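# Fetch lamp-indicated tools from chest drawers into tray

## Task

Check the board for the lit lamp and note the tool pictured beside it. Take that tool out of the chest and place it so it rests entirely within the tray, then release it and close every drawer all the way, which makes the next lamp light. Keep going until no lamp is lit. At the end, only the fetched tools may be in the tray, all other tools must still be in the chest, and nothing may stay in place only because the robot is holding it. Finally open the grippers and pull the arms away.

## Robot and tools

ROBOT. Two Franka FR3 arms, left_arm and right_arm, each ending in a Robotiq 140 mm two-finger gripper. Base of left_arm: (+0.049, +0.302, 0) m; base of right_arm: (-0.010, -0.429, 0) m. Both are yawed only slightly from the scene axes. Joint ranges (rad), base to hand: waist -2.744..2.744, shoulder -1.784..1.784, upper arm roll -2.901..2.901, elbow -3.042..-0.152, forearm roll -2.807..2.807, wrist pitch 0.544..4.517, wrist roll -3.016..3.016. Load limits (N m): waist 20, shoulder 20, upper arm roll 18, elbow 18, forearm roll 12, wrist pitch 12, wrist roll 12; a carried object adds to them.

FRAMES. One scene frame for everything: origin on the table top midway between the arms, +z up, +x out across the table, left_arm on the +y side. The words left and right are arm names, not image sides. In the gripper's own frame the fingers extend along +z and close along y. end_effector_position is the spot between the pads when they are shut; closed fingertips stick out about 33 mm past it, fully open ones about 9 mm. Closing pushes the tips roughly 24 mm farther from the arm, so keep that clearance above surfaces. Reported hand positions can be slightly wrong, more so at long reach.

THE ROW. Every motion command uses a row of 20 numbers, left arm first: x, y, z, qw, qx, qy, qz, position, force_limit, speed, then the same ten for the right arm. x, y, z are an absolute goal for end_effector_position in metres, scene frame; qw..qz are an absolute goal orientation, scalar first. The last three per arm lie in [-1, 1]. position: +1 fully open (140 mm), about -0.8 where pads touch, -1 squeeze until blocked. force_limit: roughly 14 N at -1, 60 N at 0, 107 N at +1. speed: finger gap rate of about 30, 140 and 250 mm/s at -1, 0, +1. To keep an arm still, resend its whole last reported pose plus its current gripper numbers (a 0 is a real command). To hold an orientation steady, repeat your own chosen quaternion every row rather than copying the drifting reported one.

execute_actions(actions). actions is a list of actions; each action is a list of up to 15 rows, one row per 1/30 s step, and a short action repeats its final row until 15 steps (0.5 s) pass. An empty list just reports state and images. Each step, the goal is clipped to within 70 mm and 16 degrees of the measured hand pose, and position wins over orientation if both cannot be met, so distant goals need several actions. Any goal more than 0.6 m from the hand along one of the hand's axes makes that action rejected for both arms; if the first action fails this or anything is malformed, nothing runs.

move(target, speed, blocking). target is one 20-number row of absolute goals as above. The hands travel in straight lines, finishing together, lasting 0.5 to 10 s; speed is path top speed in m/s (0.002 to 0.5, default 0.25), turning capped at twice that in rad/s. No obstacle or arm-to-arm avoidance; faster contact hits harder and goals set beyond a contact press harder. Gripper numbers apply at the start. blocking=false returns after 0.5 s; until a result shows the move ended, other moves and execute_actions are rejected, so use wait or stop. The extra move: line reports the ending (done, off_target, moving, held, fault), limits (paced = goal clipped; held = a check blocked steps, after which the arm may rush), and each hand's distance from goal.

wait(seconds): 0 to 10 s, arms keep last command; returns early if a running move finishes. stop(): brakes a running move (needs stopping room); fingers continue. zoom_image(camera, region): camera is cam_head_left, cam_head_right, cam_left_wrist or cam_right_wrist (all 896x504); region [x0, y0, x1, y1] in pixels, top-left origin, at most 504 by 504. read_manual(section): only "licences"; no motion. finished_scene(scene): give the current scene number; irreversible, reports success.

RESULTS. The state line gives each hand's position and quaternion; Hand target lines show the pose being driven to. object_status: 0 moving, 1 blocked while opening, 2 blocked while closing (a grasp), 3 reached the command or pads met (thin items may still be held). position_measured is in counts, 3 open to 230 pads together, not linear. Stopped fingers stay put until position changes by at least 0.01 or the object yields. With status 2, a new force_limit only applies with a new position, e.g. toggle -1 and -0.98. Step readings list positions, with HELD marking steps where an arm's command was held back. A pose unreachable line names an arm whose command the clearance check altered. TORQUE FAULT: a joint hit its load limit and that arm halts 10 s, skipping the rest of the call. MOTOR HOT warns of heating from carrying loads; OVER-TEMPERATURE FAULT means brakes until cooled.

SEQUENCE. Look at the board for the lit lamp and its tool picture, open the right drawer of the chest, grasp the tool (confirm status 2), lift and set it fully inside the tray, open the fingers, close all drawers completely, then check the board again. Repeat until no lamp is lit, then open grippers and retreat.

AVOID. Knocking anything off the table, dropping or slamming, forcing hard into furniture, and arms colliding or pressing on each other. Occasional tugs on held parts or pushes on loose objects may occur; grip firmly and re-check.

Each tool is called as a command line: name --argument value for each argument, lists and objects as JSON in quotes; but a table of rows of numbers goes row by row, as --pt "numbers of a row", without its own name.

## Session

execute_actions --actions '[]'

Scene clock: 0.00 s.
left_arm: end_effector_position=(+0.4723, +0.6244, +0.1691) position_measured=3 object_status=3 end_effector_quat_wxyz=(+0.522, -0.292, +0.785, -0.158) | right_arm: end_effector_position=(+0.3999, -0.3918, +0.3132) position_measured=3 object_status=3 end_effector_quat_wxyz=(+0.064, +0.994, -0.048, +0.080)
Joint positions: left_arm=[-0.6   -1.039  1.923 -2.818  0.876  3.419  1.651] | right_arm=[ 0.292 -0.595 -0.019 -2.443 -0.19   1.966 -1.202]
Joint velocities: left_arm=[-0.    -0.001  0.002 -0.001 -0.     0.    -0.001] | right_arm=[ 0.001 -0.     0.    -0.    -0.    -0.001 -0.001]
Hand target (left_arm): +0.472, +0.624, +0.169; +0.522, -0.292, +0.785, -0.158
Hand target (right_arm): +0.400, -0.392, +0.313; +0.064, +0.994, -0.048, +0.080

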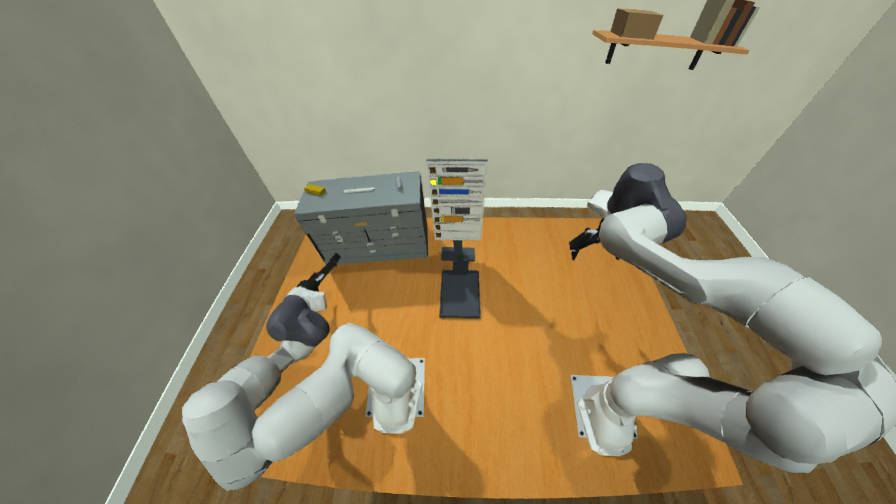

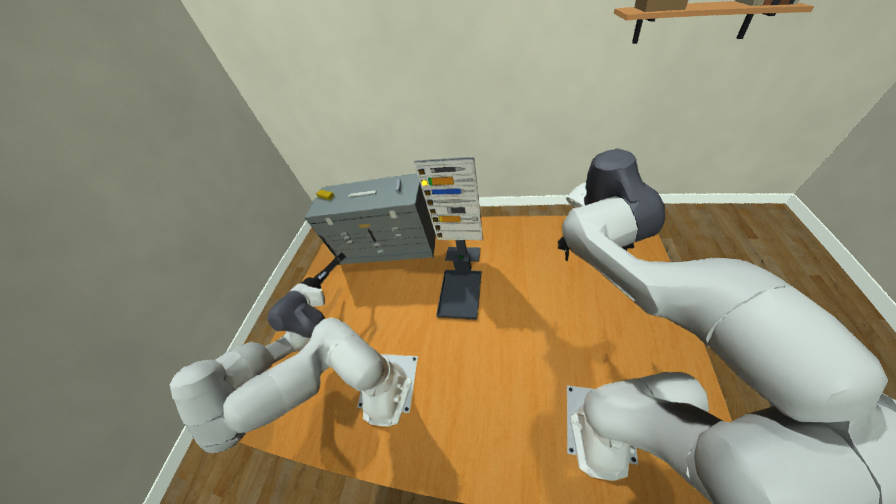

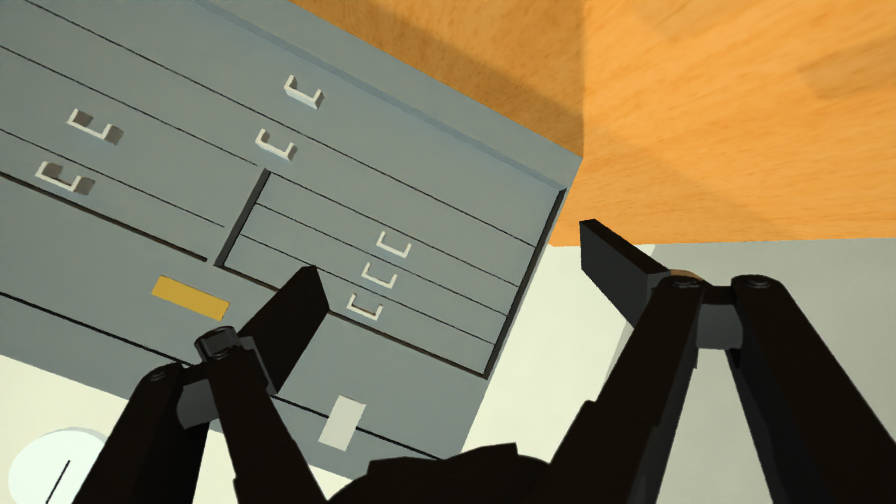

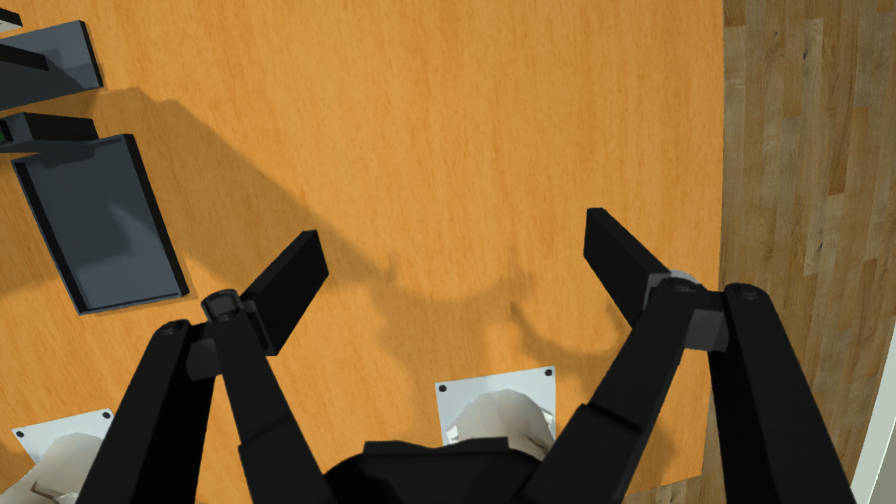

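zoom_image --camera "cam_head_left" --region '[280, 130, 520, 330]'

Region (280, 130, 520, 330) of cam_head_left's 896x504 image, scaled by 2.100, with more detail than that image has.

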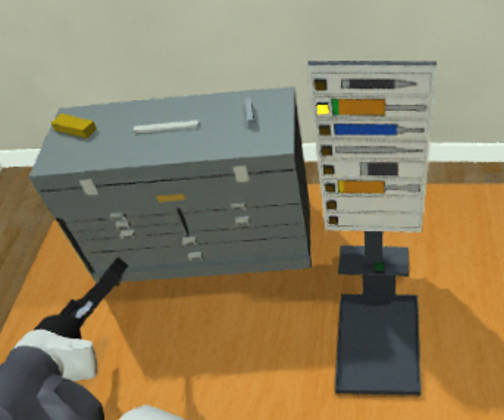

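move --target '[0.48,0.60,0.158,0.705,-0.049,0.705,0.049,0.0,0,0,0.3999,-0.3918,0.3132,0.064,0.994,-0.048,0.080,1,0,0]'

Scene clock: 12.73 s.
left_arm: end_effector_position=(+0.4770, +0.5971, +0.1532) position_measured=129 object_status=3 end_effector_quat_wxyz=(+0.686, -0.091, +0.721, -0.004) | right_arm: end_effector_position=(+0.3999, -0.3918, +0.3132) position_measured=3 object_status=3 end_effector_quat_wxyz=(+0.064, +0.994, -0.048, +0.080)
Joint positions: left_arm=[-0.99  -1.221  2.43  -2.688  1.287  4.007  2.137] | right_arm=[ 0.292 -0.595 -0.019 -2.443 -0.19   1.966 -1.202]
Joint velocities: left_arm=[ 0.002  0.001  0.001  0.001 -0.001 -0.001  0.   ] | right_arm=[-0.     0.     0.003 -0.    -0.     0.001 -0.001]
Hand target (left_arm): +0.477, +0.597, +0.152; +0.686, -0.092, +0.722, -0.005
Hand target (right_arm): +0.400, -0.392, +0.313; +0.064, +0.994, -0.048, +0.080
Off the commanded pose (left_arm): 0.006 m, 8 deg.
Off the commanded pose (right_arm): 0.000 m, 0 deg.
TORQUE FAULT: the external load on joint 4 (elbow) of the left arm reached its load limit, and that arm stopped for 10 seconds. That time counts as 19 of the actions that you can send in this scene. A torque fault stops only its own arm. That arm's remaining commands of this call were not run. That arm's gripper holds where it stopped, with its grip as last carried out, and that arm accepts commands again: back off and push less far. That arm stops again, at the same cost, whenever a joint's load reaches its limit.
move: fault (left_arm)
camera_calibration (this result's frames):
cam_left_wrist: T_world_to_cam=[[-0.125374, 0.99077, 0.0515403, -0.543675], [-0.279281, -0.085095, 0.956431, 0.0490148], [0.951989, 0.105518, 0.287372, -0.377939], [0, 0, 0, 1]] pos_world=[0.305319, 0.582707, 0.089751]
cam_right_wrist: T_world_to_cam=[[-0.204422, -0.976555, 0.0674649, -0.322783], [-0.93112, 0.215251, 0.294421, 0.362633], [-0.30204, -0.00263194, -0.953292, 0.598496], [0, 0, 0, 1]] pos_world=[0.452441, -0.391697, 0.485551]

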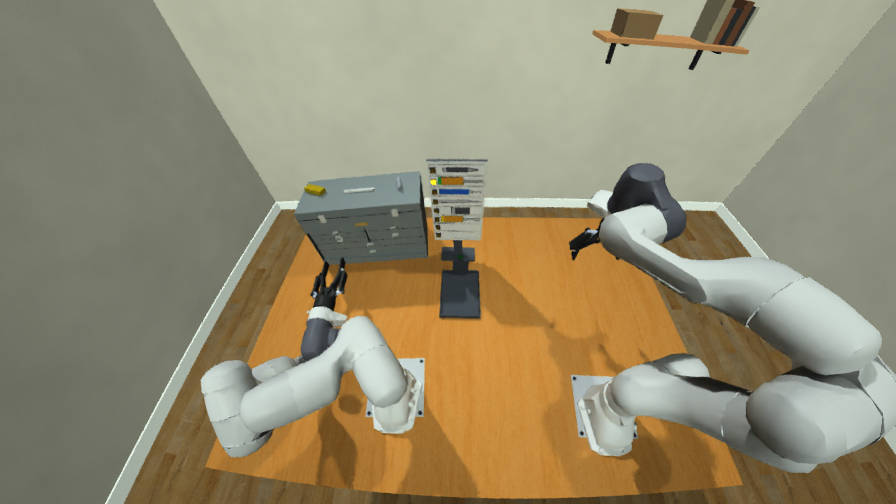

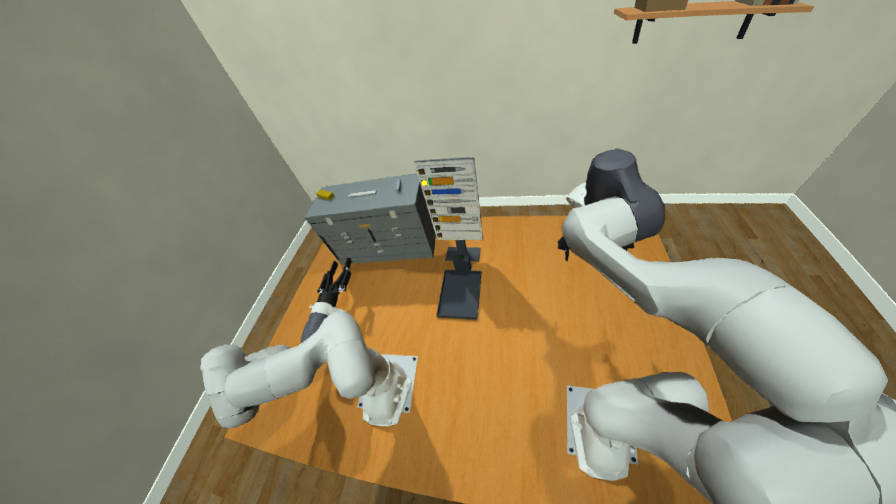

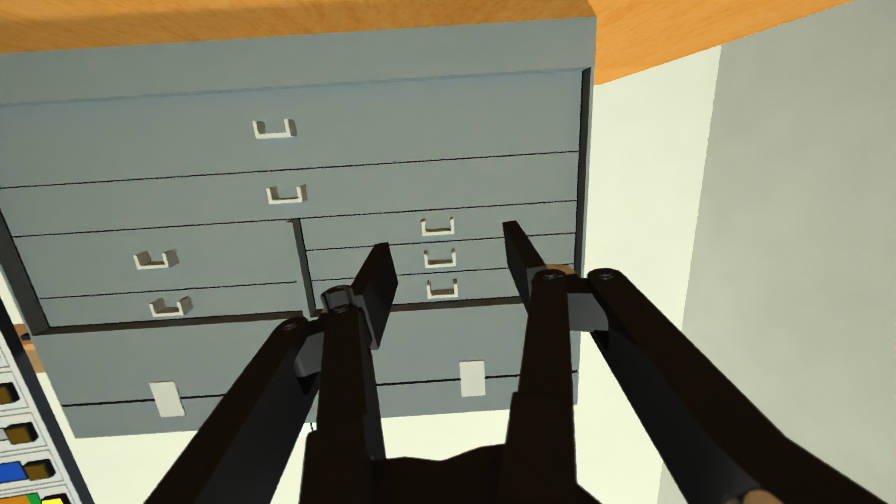

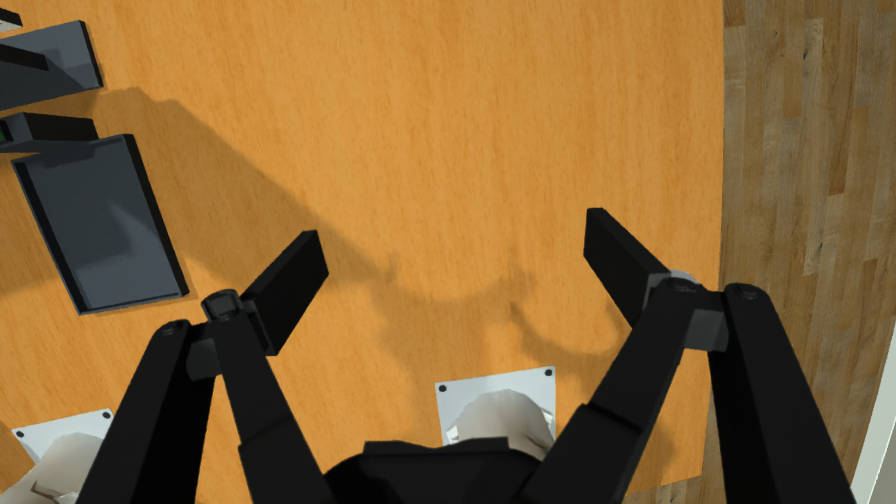

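move --target '[0.56,0.607,0.155,0.686,-0.091,0.721,-0.004,0.0,0,0,0.3999,-0.3918,0.3132,0.064,0.994,-0.048,0.080,1,0,0]' --speed 0.05

Scene clock: 14.90 s.
left_arm: end_effector_position=(+0.5589, +0.6038, +0.1525) position_measured=129 object_status=3 end_effector_quat_wxyz=(+0.684, -0.092, +0.723, -0.008) | right_arm: end_effector_position=(+0.3999, -0.3918, +0.3132) position_measured=3 object_status=3 end_effector_quat_wxyz=(+0.064, +0.994, -0.048, +0.080)
Joint positions: left_arm=[-1.217 -1.275  2.319 -2.575  1.017  4.043  2.215] | right_arm=[ 0.292 -0.595 -0.019 -2.443 -0.19   1.966 -1.202]
Joint velocities: left_arm=[-0.006 -0.001 -0.     0.003 -0.01   0.012  0.004] | right_arm=[ 0.001 -0.002  0.001 -0.001 -0.     0.001  0.001]
Hand target (left_arm): +0.559, +0.606, +0.153; +0.685, -0.092, +0.723, -0.004
Hand target (right_arm): +0.400, -0.392, +0.313; +0.064, +0.994, -0.048, +0.080
Off the commanded pose (left_arm): 0.004 m, 1 deg.
Off the commanded pose (right_arm): 0.000 m, 0 deg.
move: off_target (left_arm)
camera_calibration (this result's frames):
cam_left_wrist: T_world_to_cam=[[-0.12095, 0.991626, 0.0452543, -0.54205], [-0.274796, -0.077255, 0.958394, 0.0655194], [0.953865, 0.103482, 0.281839, -0.45536], [0, 0, 0, 1]] pos_world=[0.386796, 0.589694, 0.0900753]
cam_right_wrist: T_world_to_cam=[[-0.204421, -0.976555, 0.0674649, -0.322783], [-0.93112, 0.21525, 0.294421, 0.362633], [-0.30204, -0.00263196, -0.953292, 0.598496], [0, 0, 0, 1]] pos_world=[0.452441, -0.391697, 0.485551]

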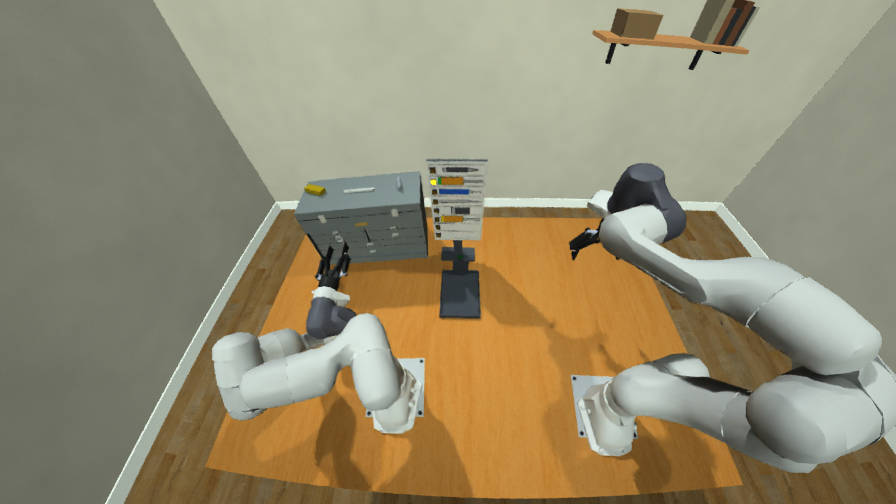

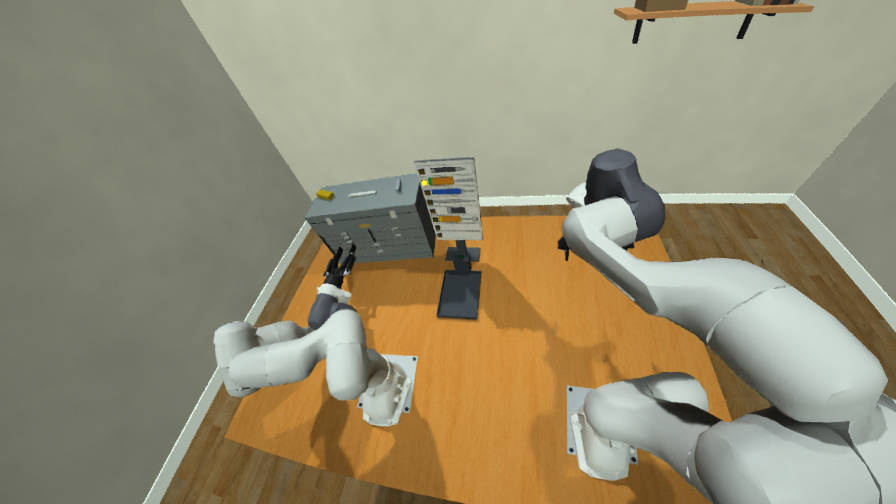

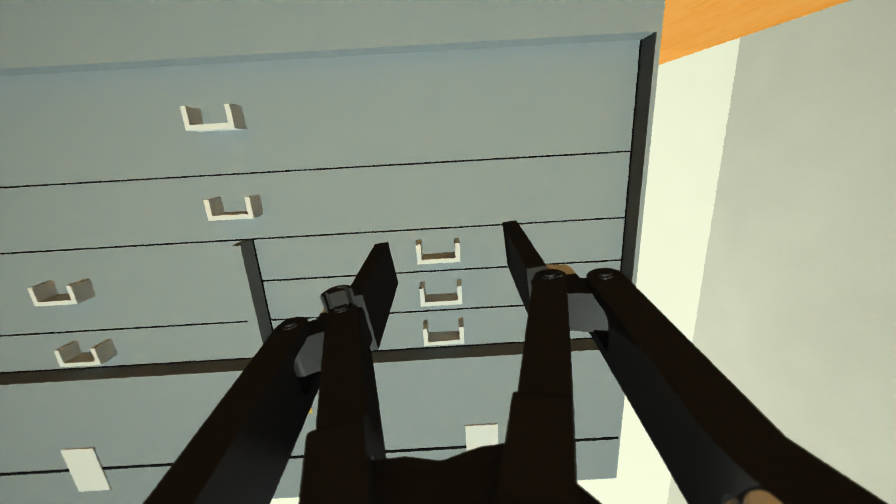

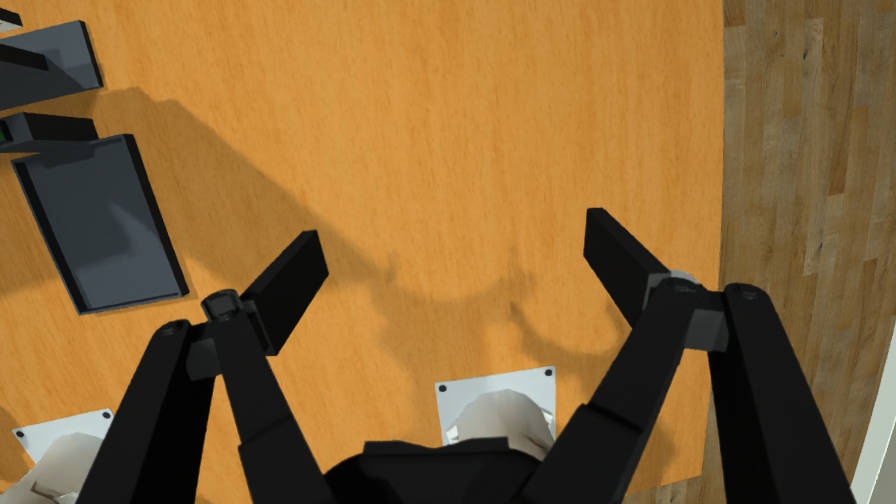

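move --target '[0.60,0.611,0.155,0.686,-0.091,0.721,-0.004,0.0,0,0,0.3999,-0.3918,0.3132,0.064,0.994,-0.048,0.080,1,0,0]' --speed 0.03

Scene clock: 16.63 s.
left_arm: end_effector_position=(+0.5922, +0.6076, +0.1529) position_measured=129 object_status=3 end_effector_quat_wxyz=(+0.686, -0.092, +0.721, -0.006) | right_arm: end_effector_position=(+0.3999, -0.3918, +0.3132) position_measured=3 object_status=3 end_effector_quat_wxyz=(+0.064, +0.994, -0.048, +0.080)
Joint positions: left_arm=[-1.315 -1.293  2.29  -2.504  0.941  4.063  2.22 ] | right_arm=[ 0.292 -0.595 -0.019 -2.443 -0.19   1.966 -1.202]
Joint velocities: left_arm=[-0.009  0.002  0.006  0.002 -0.003  0.016 -0.   ] | right_arm=[-0. -0.  0.  0.  0. -0. -0.]
Hand target (left_arm): +0.600, +0.610, +0.154; +0.686, -0.091, +0.722, -0.004
Hand target (right_arm): +0.400, -0.392, +0.313; +0.064, +0.994, -0.048, +0.080
Off the commanded pose (left_arm): 0.009 m, 0 deg.
Off the commanded pose (right_arm): 0.000 m, 0 deg.
move: off_target (left_arm)
camera_calibration (this result's frames):
cam_left_wrist: T_world_to_cam=[[-0.124593, 0.991089, 0.0470989, -0.539601], [-0.279266, -0.080578, 0.956827, 0.0795263], [0.952096, 0.106061, 0.286817, -0.488872], [0, 0, 0, 1]] pos_world=[0.420432, 0.593051, 0.0895388]
cam_right_wrist: T_world_to_cam=[[-0.204421, -0.976555, 0.0674648, -0.322783], [-0.93112, 0.21525, 0.294421, 0.362633], [-0.30204, -0.00263188, -0.953292, 0.598496], [0, 0, 0, 1]] pos_world=[0.452441, -0.391697, 0.485551]

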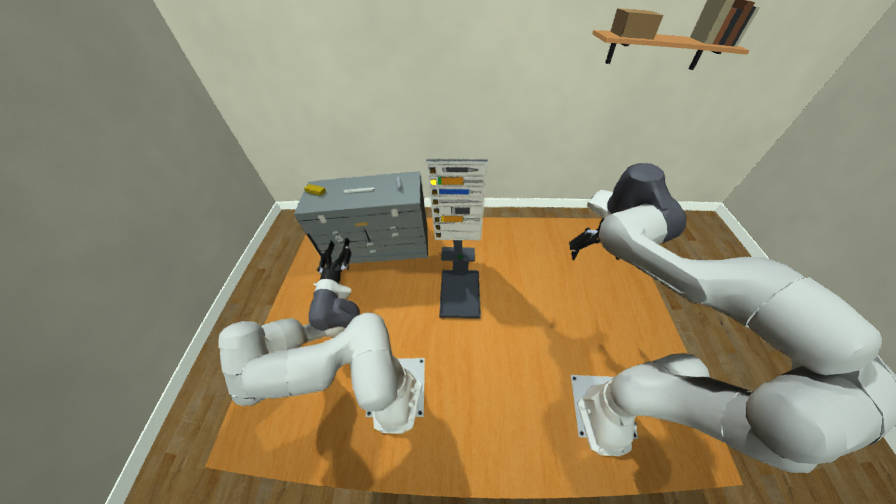

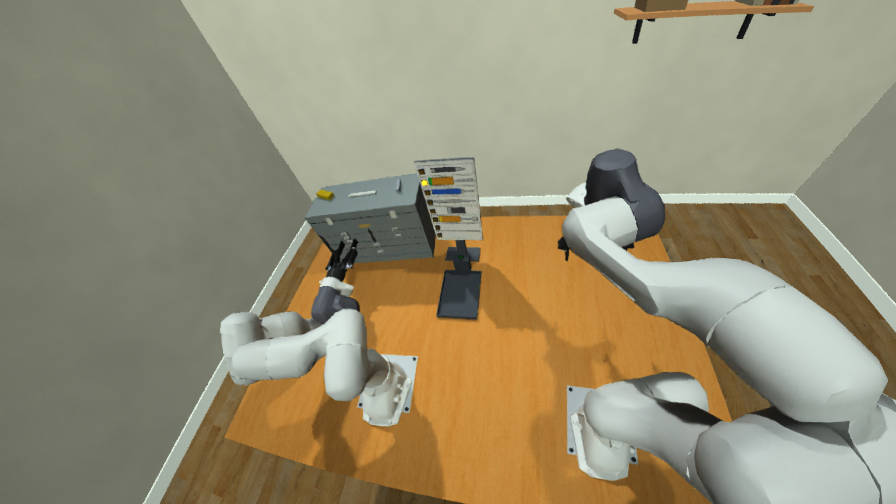

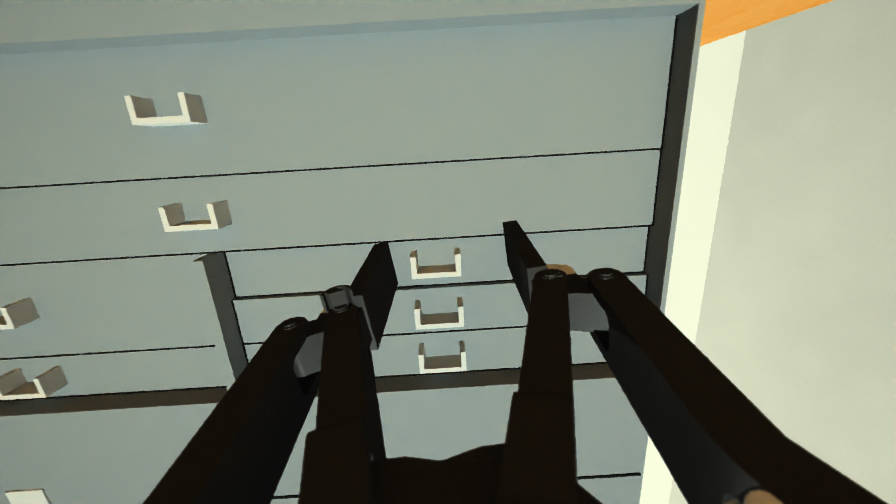

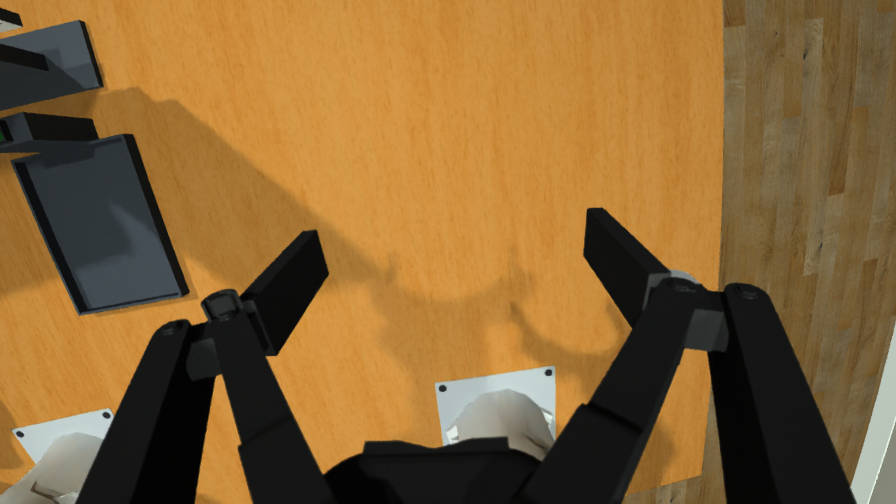

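move --target '[0.578,0.606,0.155,0.686,-0.091,0.721,-0.004,-1,0,0,0.3999,-0.3918,0.3132,0.064,0.994,-0.048,0.080,1,0,0]' --speed 0.03

move --target '[0.42,0.585,0.155,0.686,-0.091,0.721,-0.004,-1,0,0,0.3999,-0.3918,0.3132,0.064,0.994,-0.048,0.080,1,0,0]' --speed 0.06

Scene clock: 17.53 s.
left_arm: end_effector_position=(+0.5819, +0.5992, +0.1542) position_measured=192 object_status=2 end_effector_quat_wxyz=(+0.685, -0.087, +0.723, -0.010) | right_arm: end_effector_position=(+0.3999, -0.3918, +0.3132) position_measured=3 object_status=3 end_effector_quat_wxyz=(+0.064, +0.994, -0.048, +0.080)
Joint positions: left_arm=[-1.287 -1.281  2.3   -2.538  0.966  4.059  2.221] | right_arm=[ 0.292 -0.595 -0.019 -2.443 -0.19   1.966 -1.202]
Joint velocities: left_arm=[ 0.01  -0.001  0.002 -0.004  0.007 -0.006  0.002] | right_arm=[-0.001  0.001  0.    -0.001  0.001  0.001 -0.   ]
Hand target (left_arm): +0.578, +0.606, +0.155; +0.687, -0.091, +0.721, -0.004
Hand target (right_arm): +0.400, -0.392, +0.313; +0.064, +0.994, -0.048, +0.080
Off the commanded pose (left_arm): 0.008 m, 1 deg.
Off the commanded pose (right_arm): 0.000 m, 0 deg.
move: off_target (left_arm)
camera_calibration (this result's frames):
cam_left_wrist: T_world_to_cam=[[-0.111504, 0.99258, 0.0485026, -0.541408], [-0.278101, -0.0780237, 0.957378, 0.0724174], [0.954058, 0.0932631, 0.284737, -0.471708], [0, 0, 0, 1]] pos_world=[0.409807, 0.587034, 0.0912417]
cam_right_wrist: T_world_to_cam=[[-0.204422, -0.976555, 0.0674649, -0.322783], [-0.93112, 0.215251, 0.294421, 0.362633], [-0.30204, -0.0026319, -0.953292, 0.598496], [0, 0, 0, 1]] pos_world=[0.452441, -0.391697, 0.485551]

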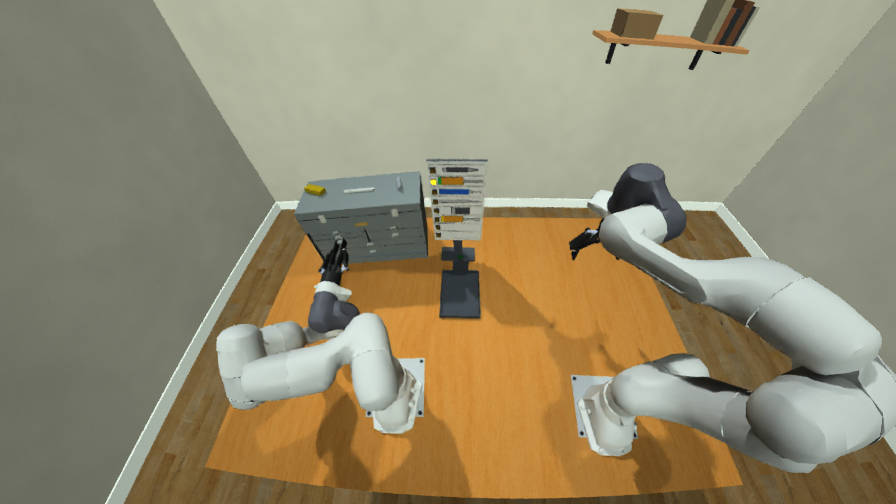

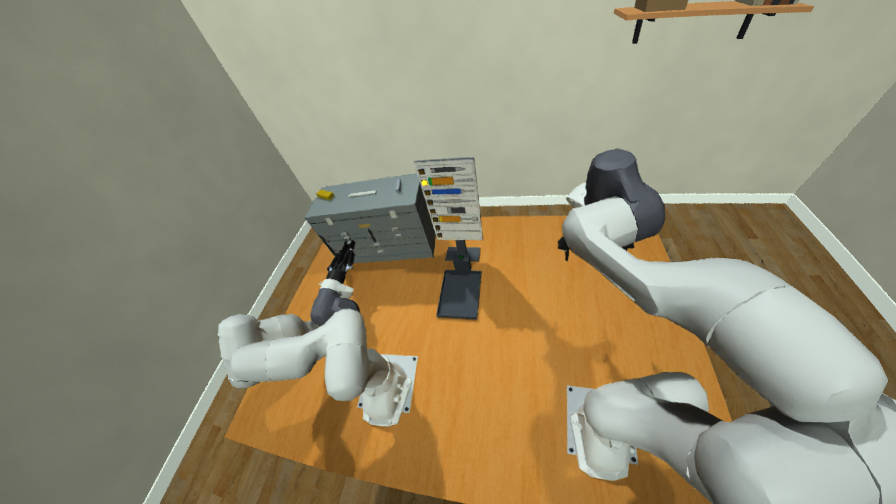

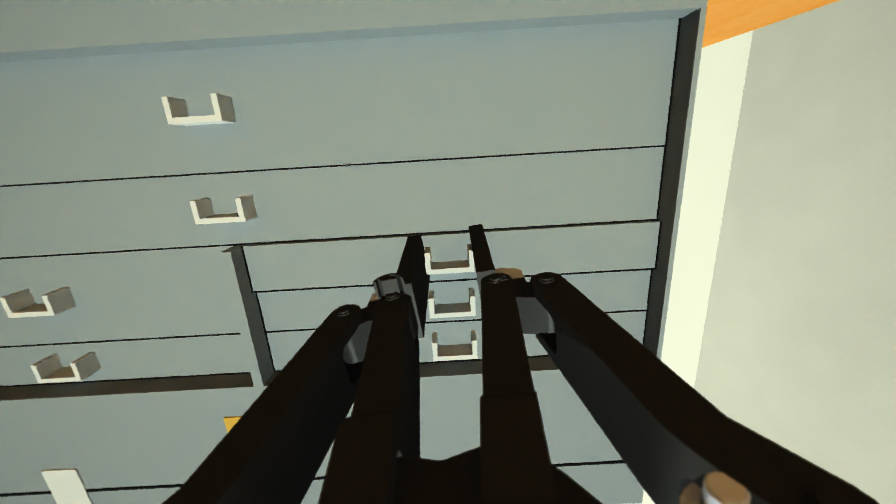

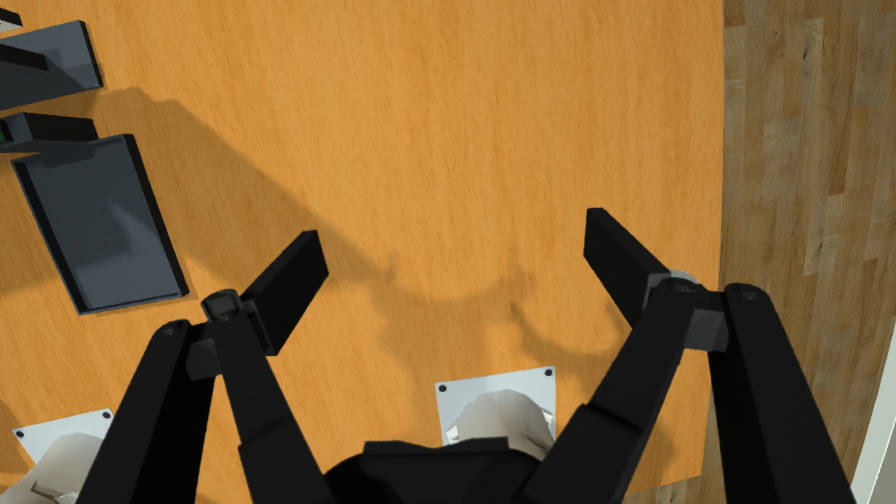

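Scene clock: 20.60 s.
left_arm: end_effector_position=(+0.4237, +0.5849, +0.1576) position_measured=192 object_status=2 end_effector_quat_wxyz=(+0.689, -0.084, +0.720, -0.002) | right_arm: end_effector_position=(+0.3999, -0.3918, +0.3132) position_measured=3 object_status=3 end_effector_quat_wxyz=(+0.064, +0.994, -0.048, +0.080)
Joint positions: left_arm=[-0.88  -1.14   2.527 -2.731  1.51   4.024  2.029] | right_arm=[ 0.292 -0.595 -0.019 -2.443 -0.19   1.966 -1.202]
Joint velocities: left_arm=[ 0.007  0.     0.001  0.003  0.018 -0.004 -0.036] | right_arm=[-0.001  0.001  0.     0.     0.     0.001 -0.001]
Hand target (left_arm): +0.421, +0.587, +0.158; +0.689, -0.090, +0.719, -0.004
Hand target (right_arm): +0.400, -0.392, +0.313; +0.064, +0.994, -0.048, +0.080
Off the commanded pose (left_arm): 0.004 m, 1 deg.
Off the commanded pose (right_arm): 0.000 m, 0 deg.
move: off_target (left_arm)
camera_calibration (this result's frames):
cam_left_wrist: T_world_to_cam=[[-0.118754, 0.990857, 0.0640265, -0.543331], [-0.283924, -0.0956772, 0.954061, 0.0373804], [0.951464, 0.0951204, 0.29269, -0.32165], [0, 0, 0, 1]] pos_world=[0.252129, 0.572536, 0.0932682]
cam_right_wrist: T_world_to_cam=[[-0.204422, -0.976555, 0.0674648, -0.322783], [-0.93112, 0.215251, 0.294421, 0.362633], [-0.30204, -0.00263178, -0.953292, 0.598496], [0, 0, 0, 1]] pos_world=[0.452441, -0.391697, 0.485551]

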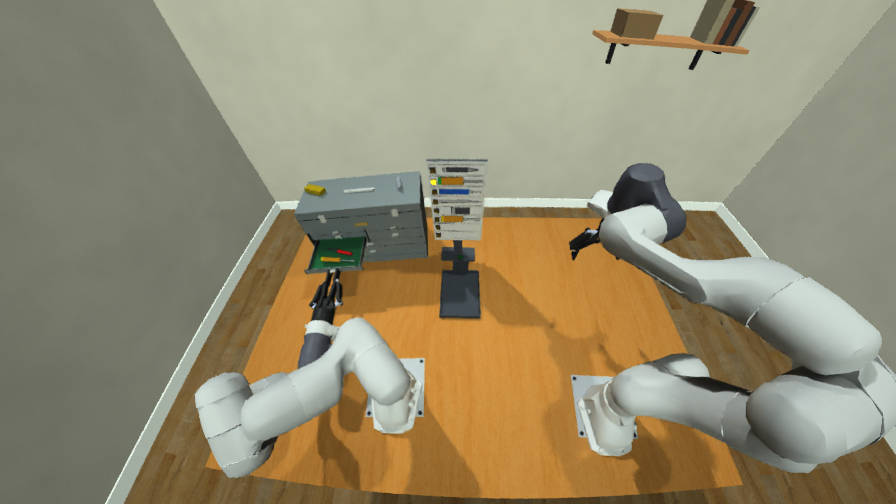

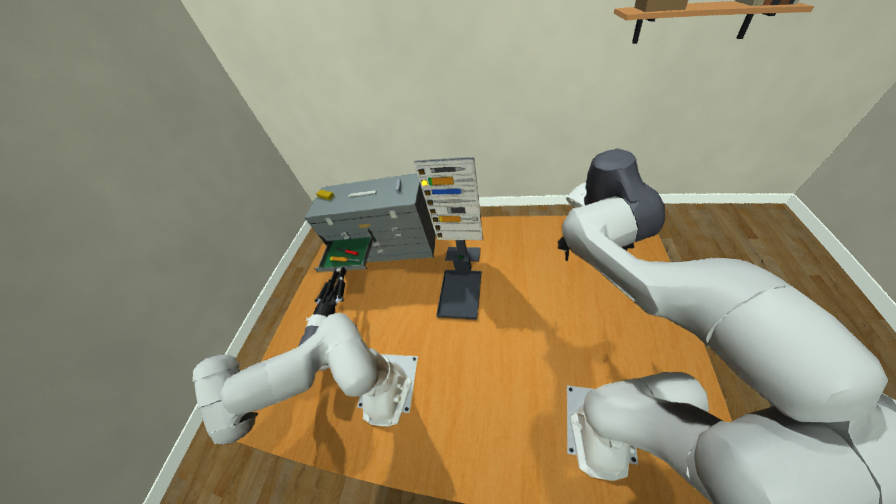

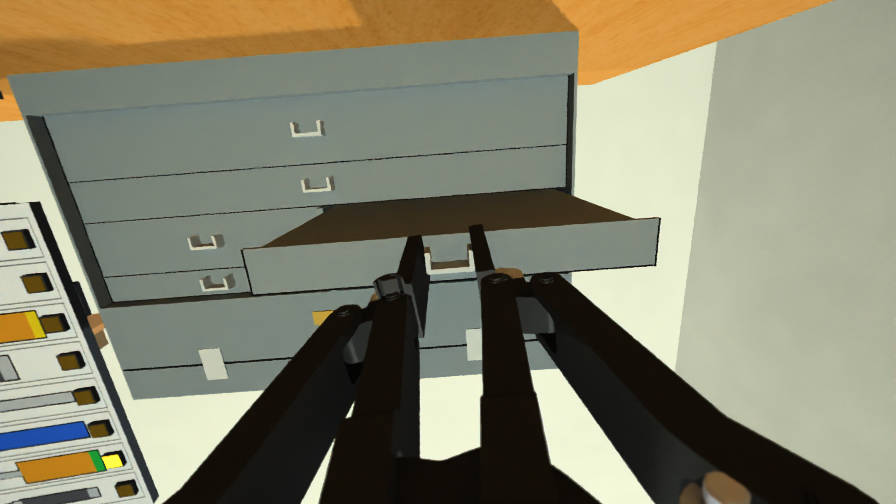

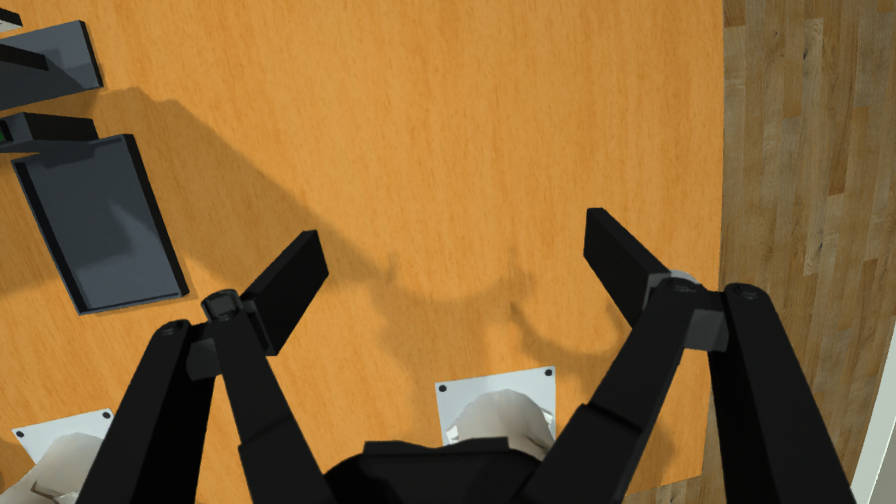

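Drawer opened.

zoom_image --camera "cam_head_left" --region '[290, 150, 500, 300]'

Region (290, 150, 500, 300) of cam_head_left's 896x504 image, scaled by 2.400, with more detail than that image has; it fills the top 360 rows of this view, and the rest is white.

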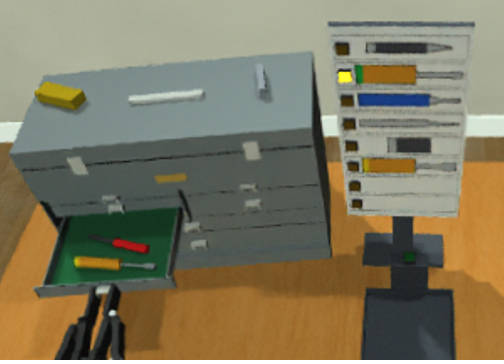

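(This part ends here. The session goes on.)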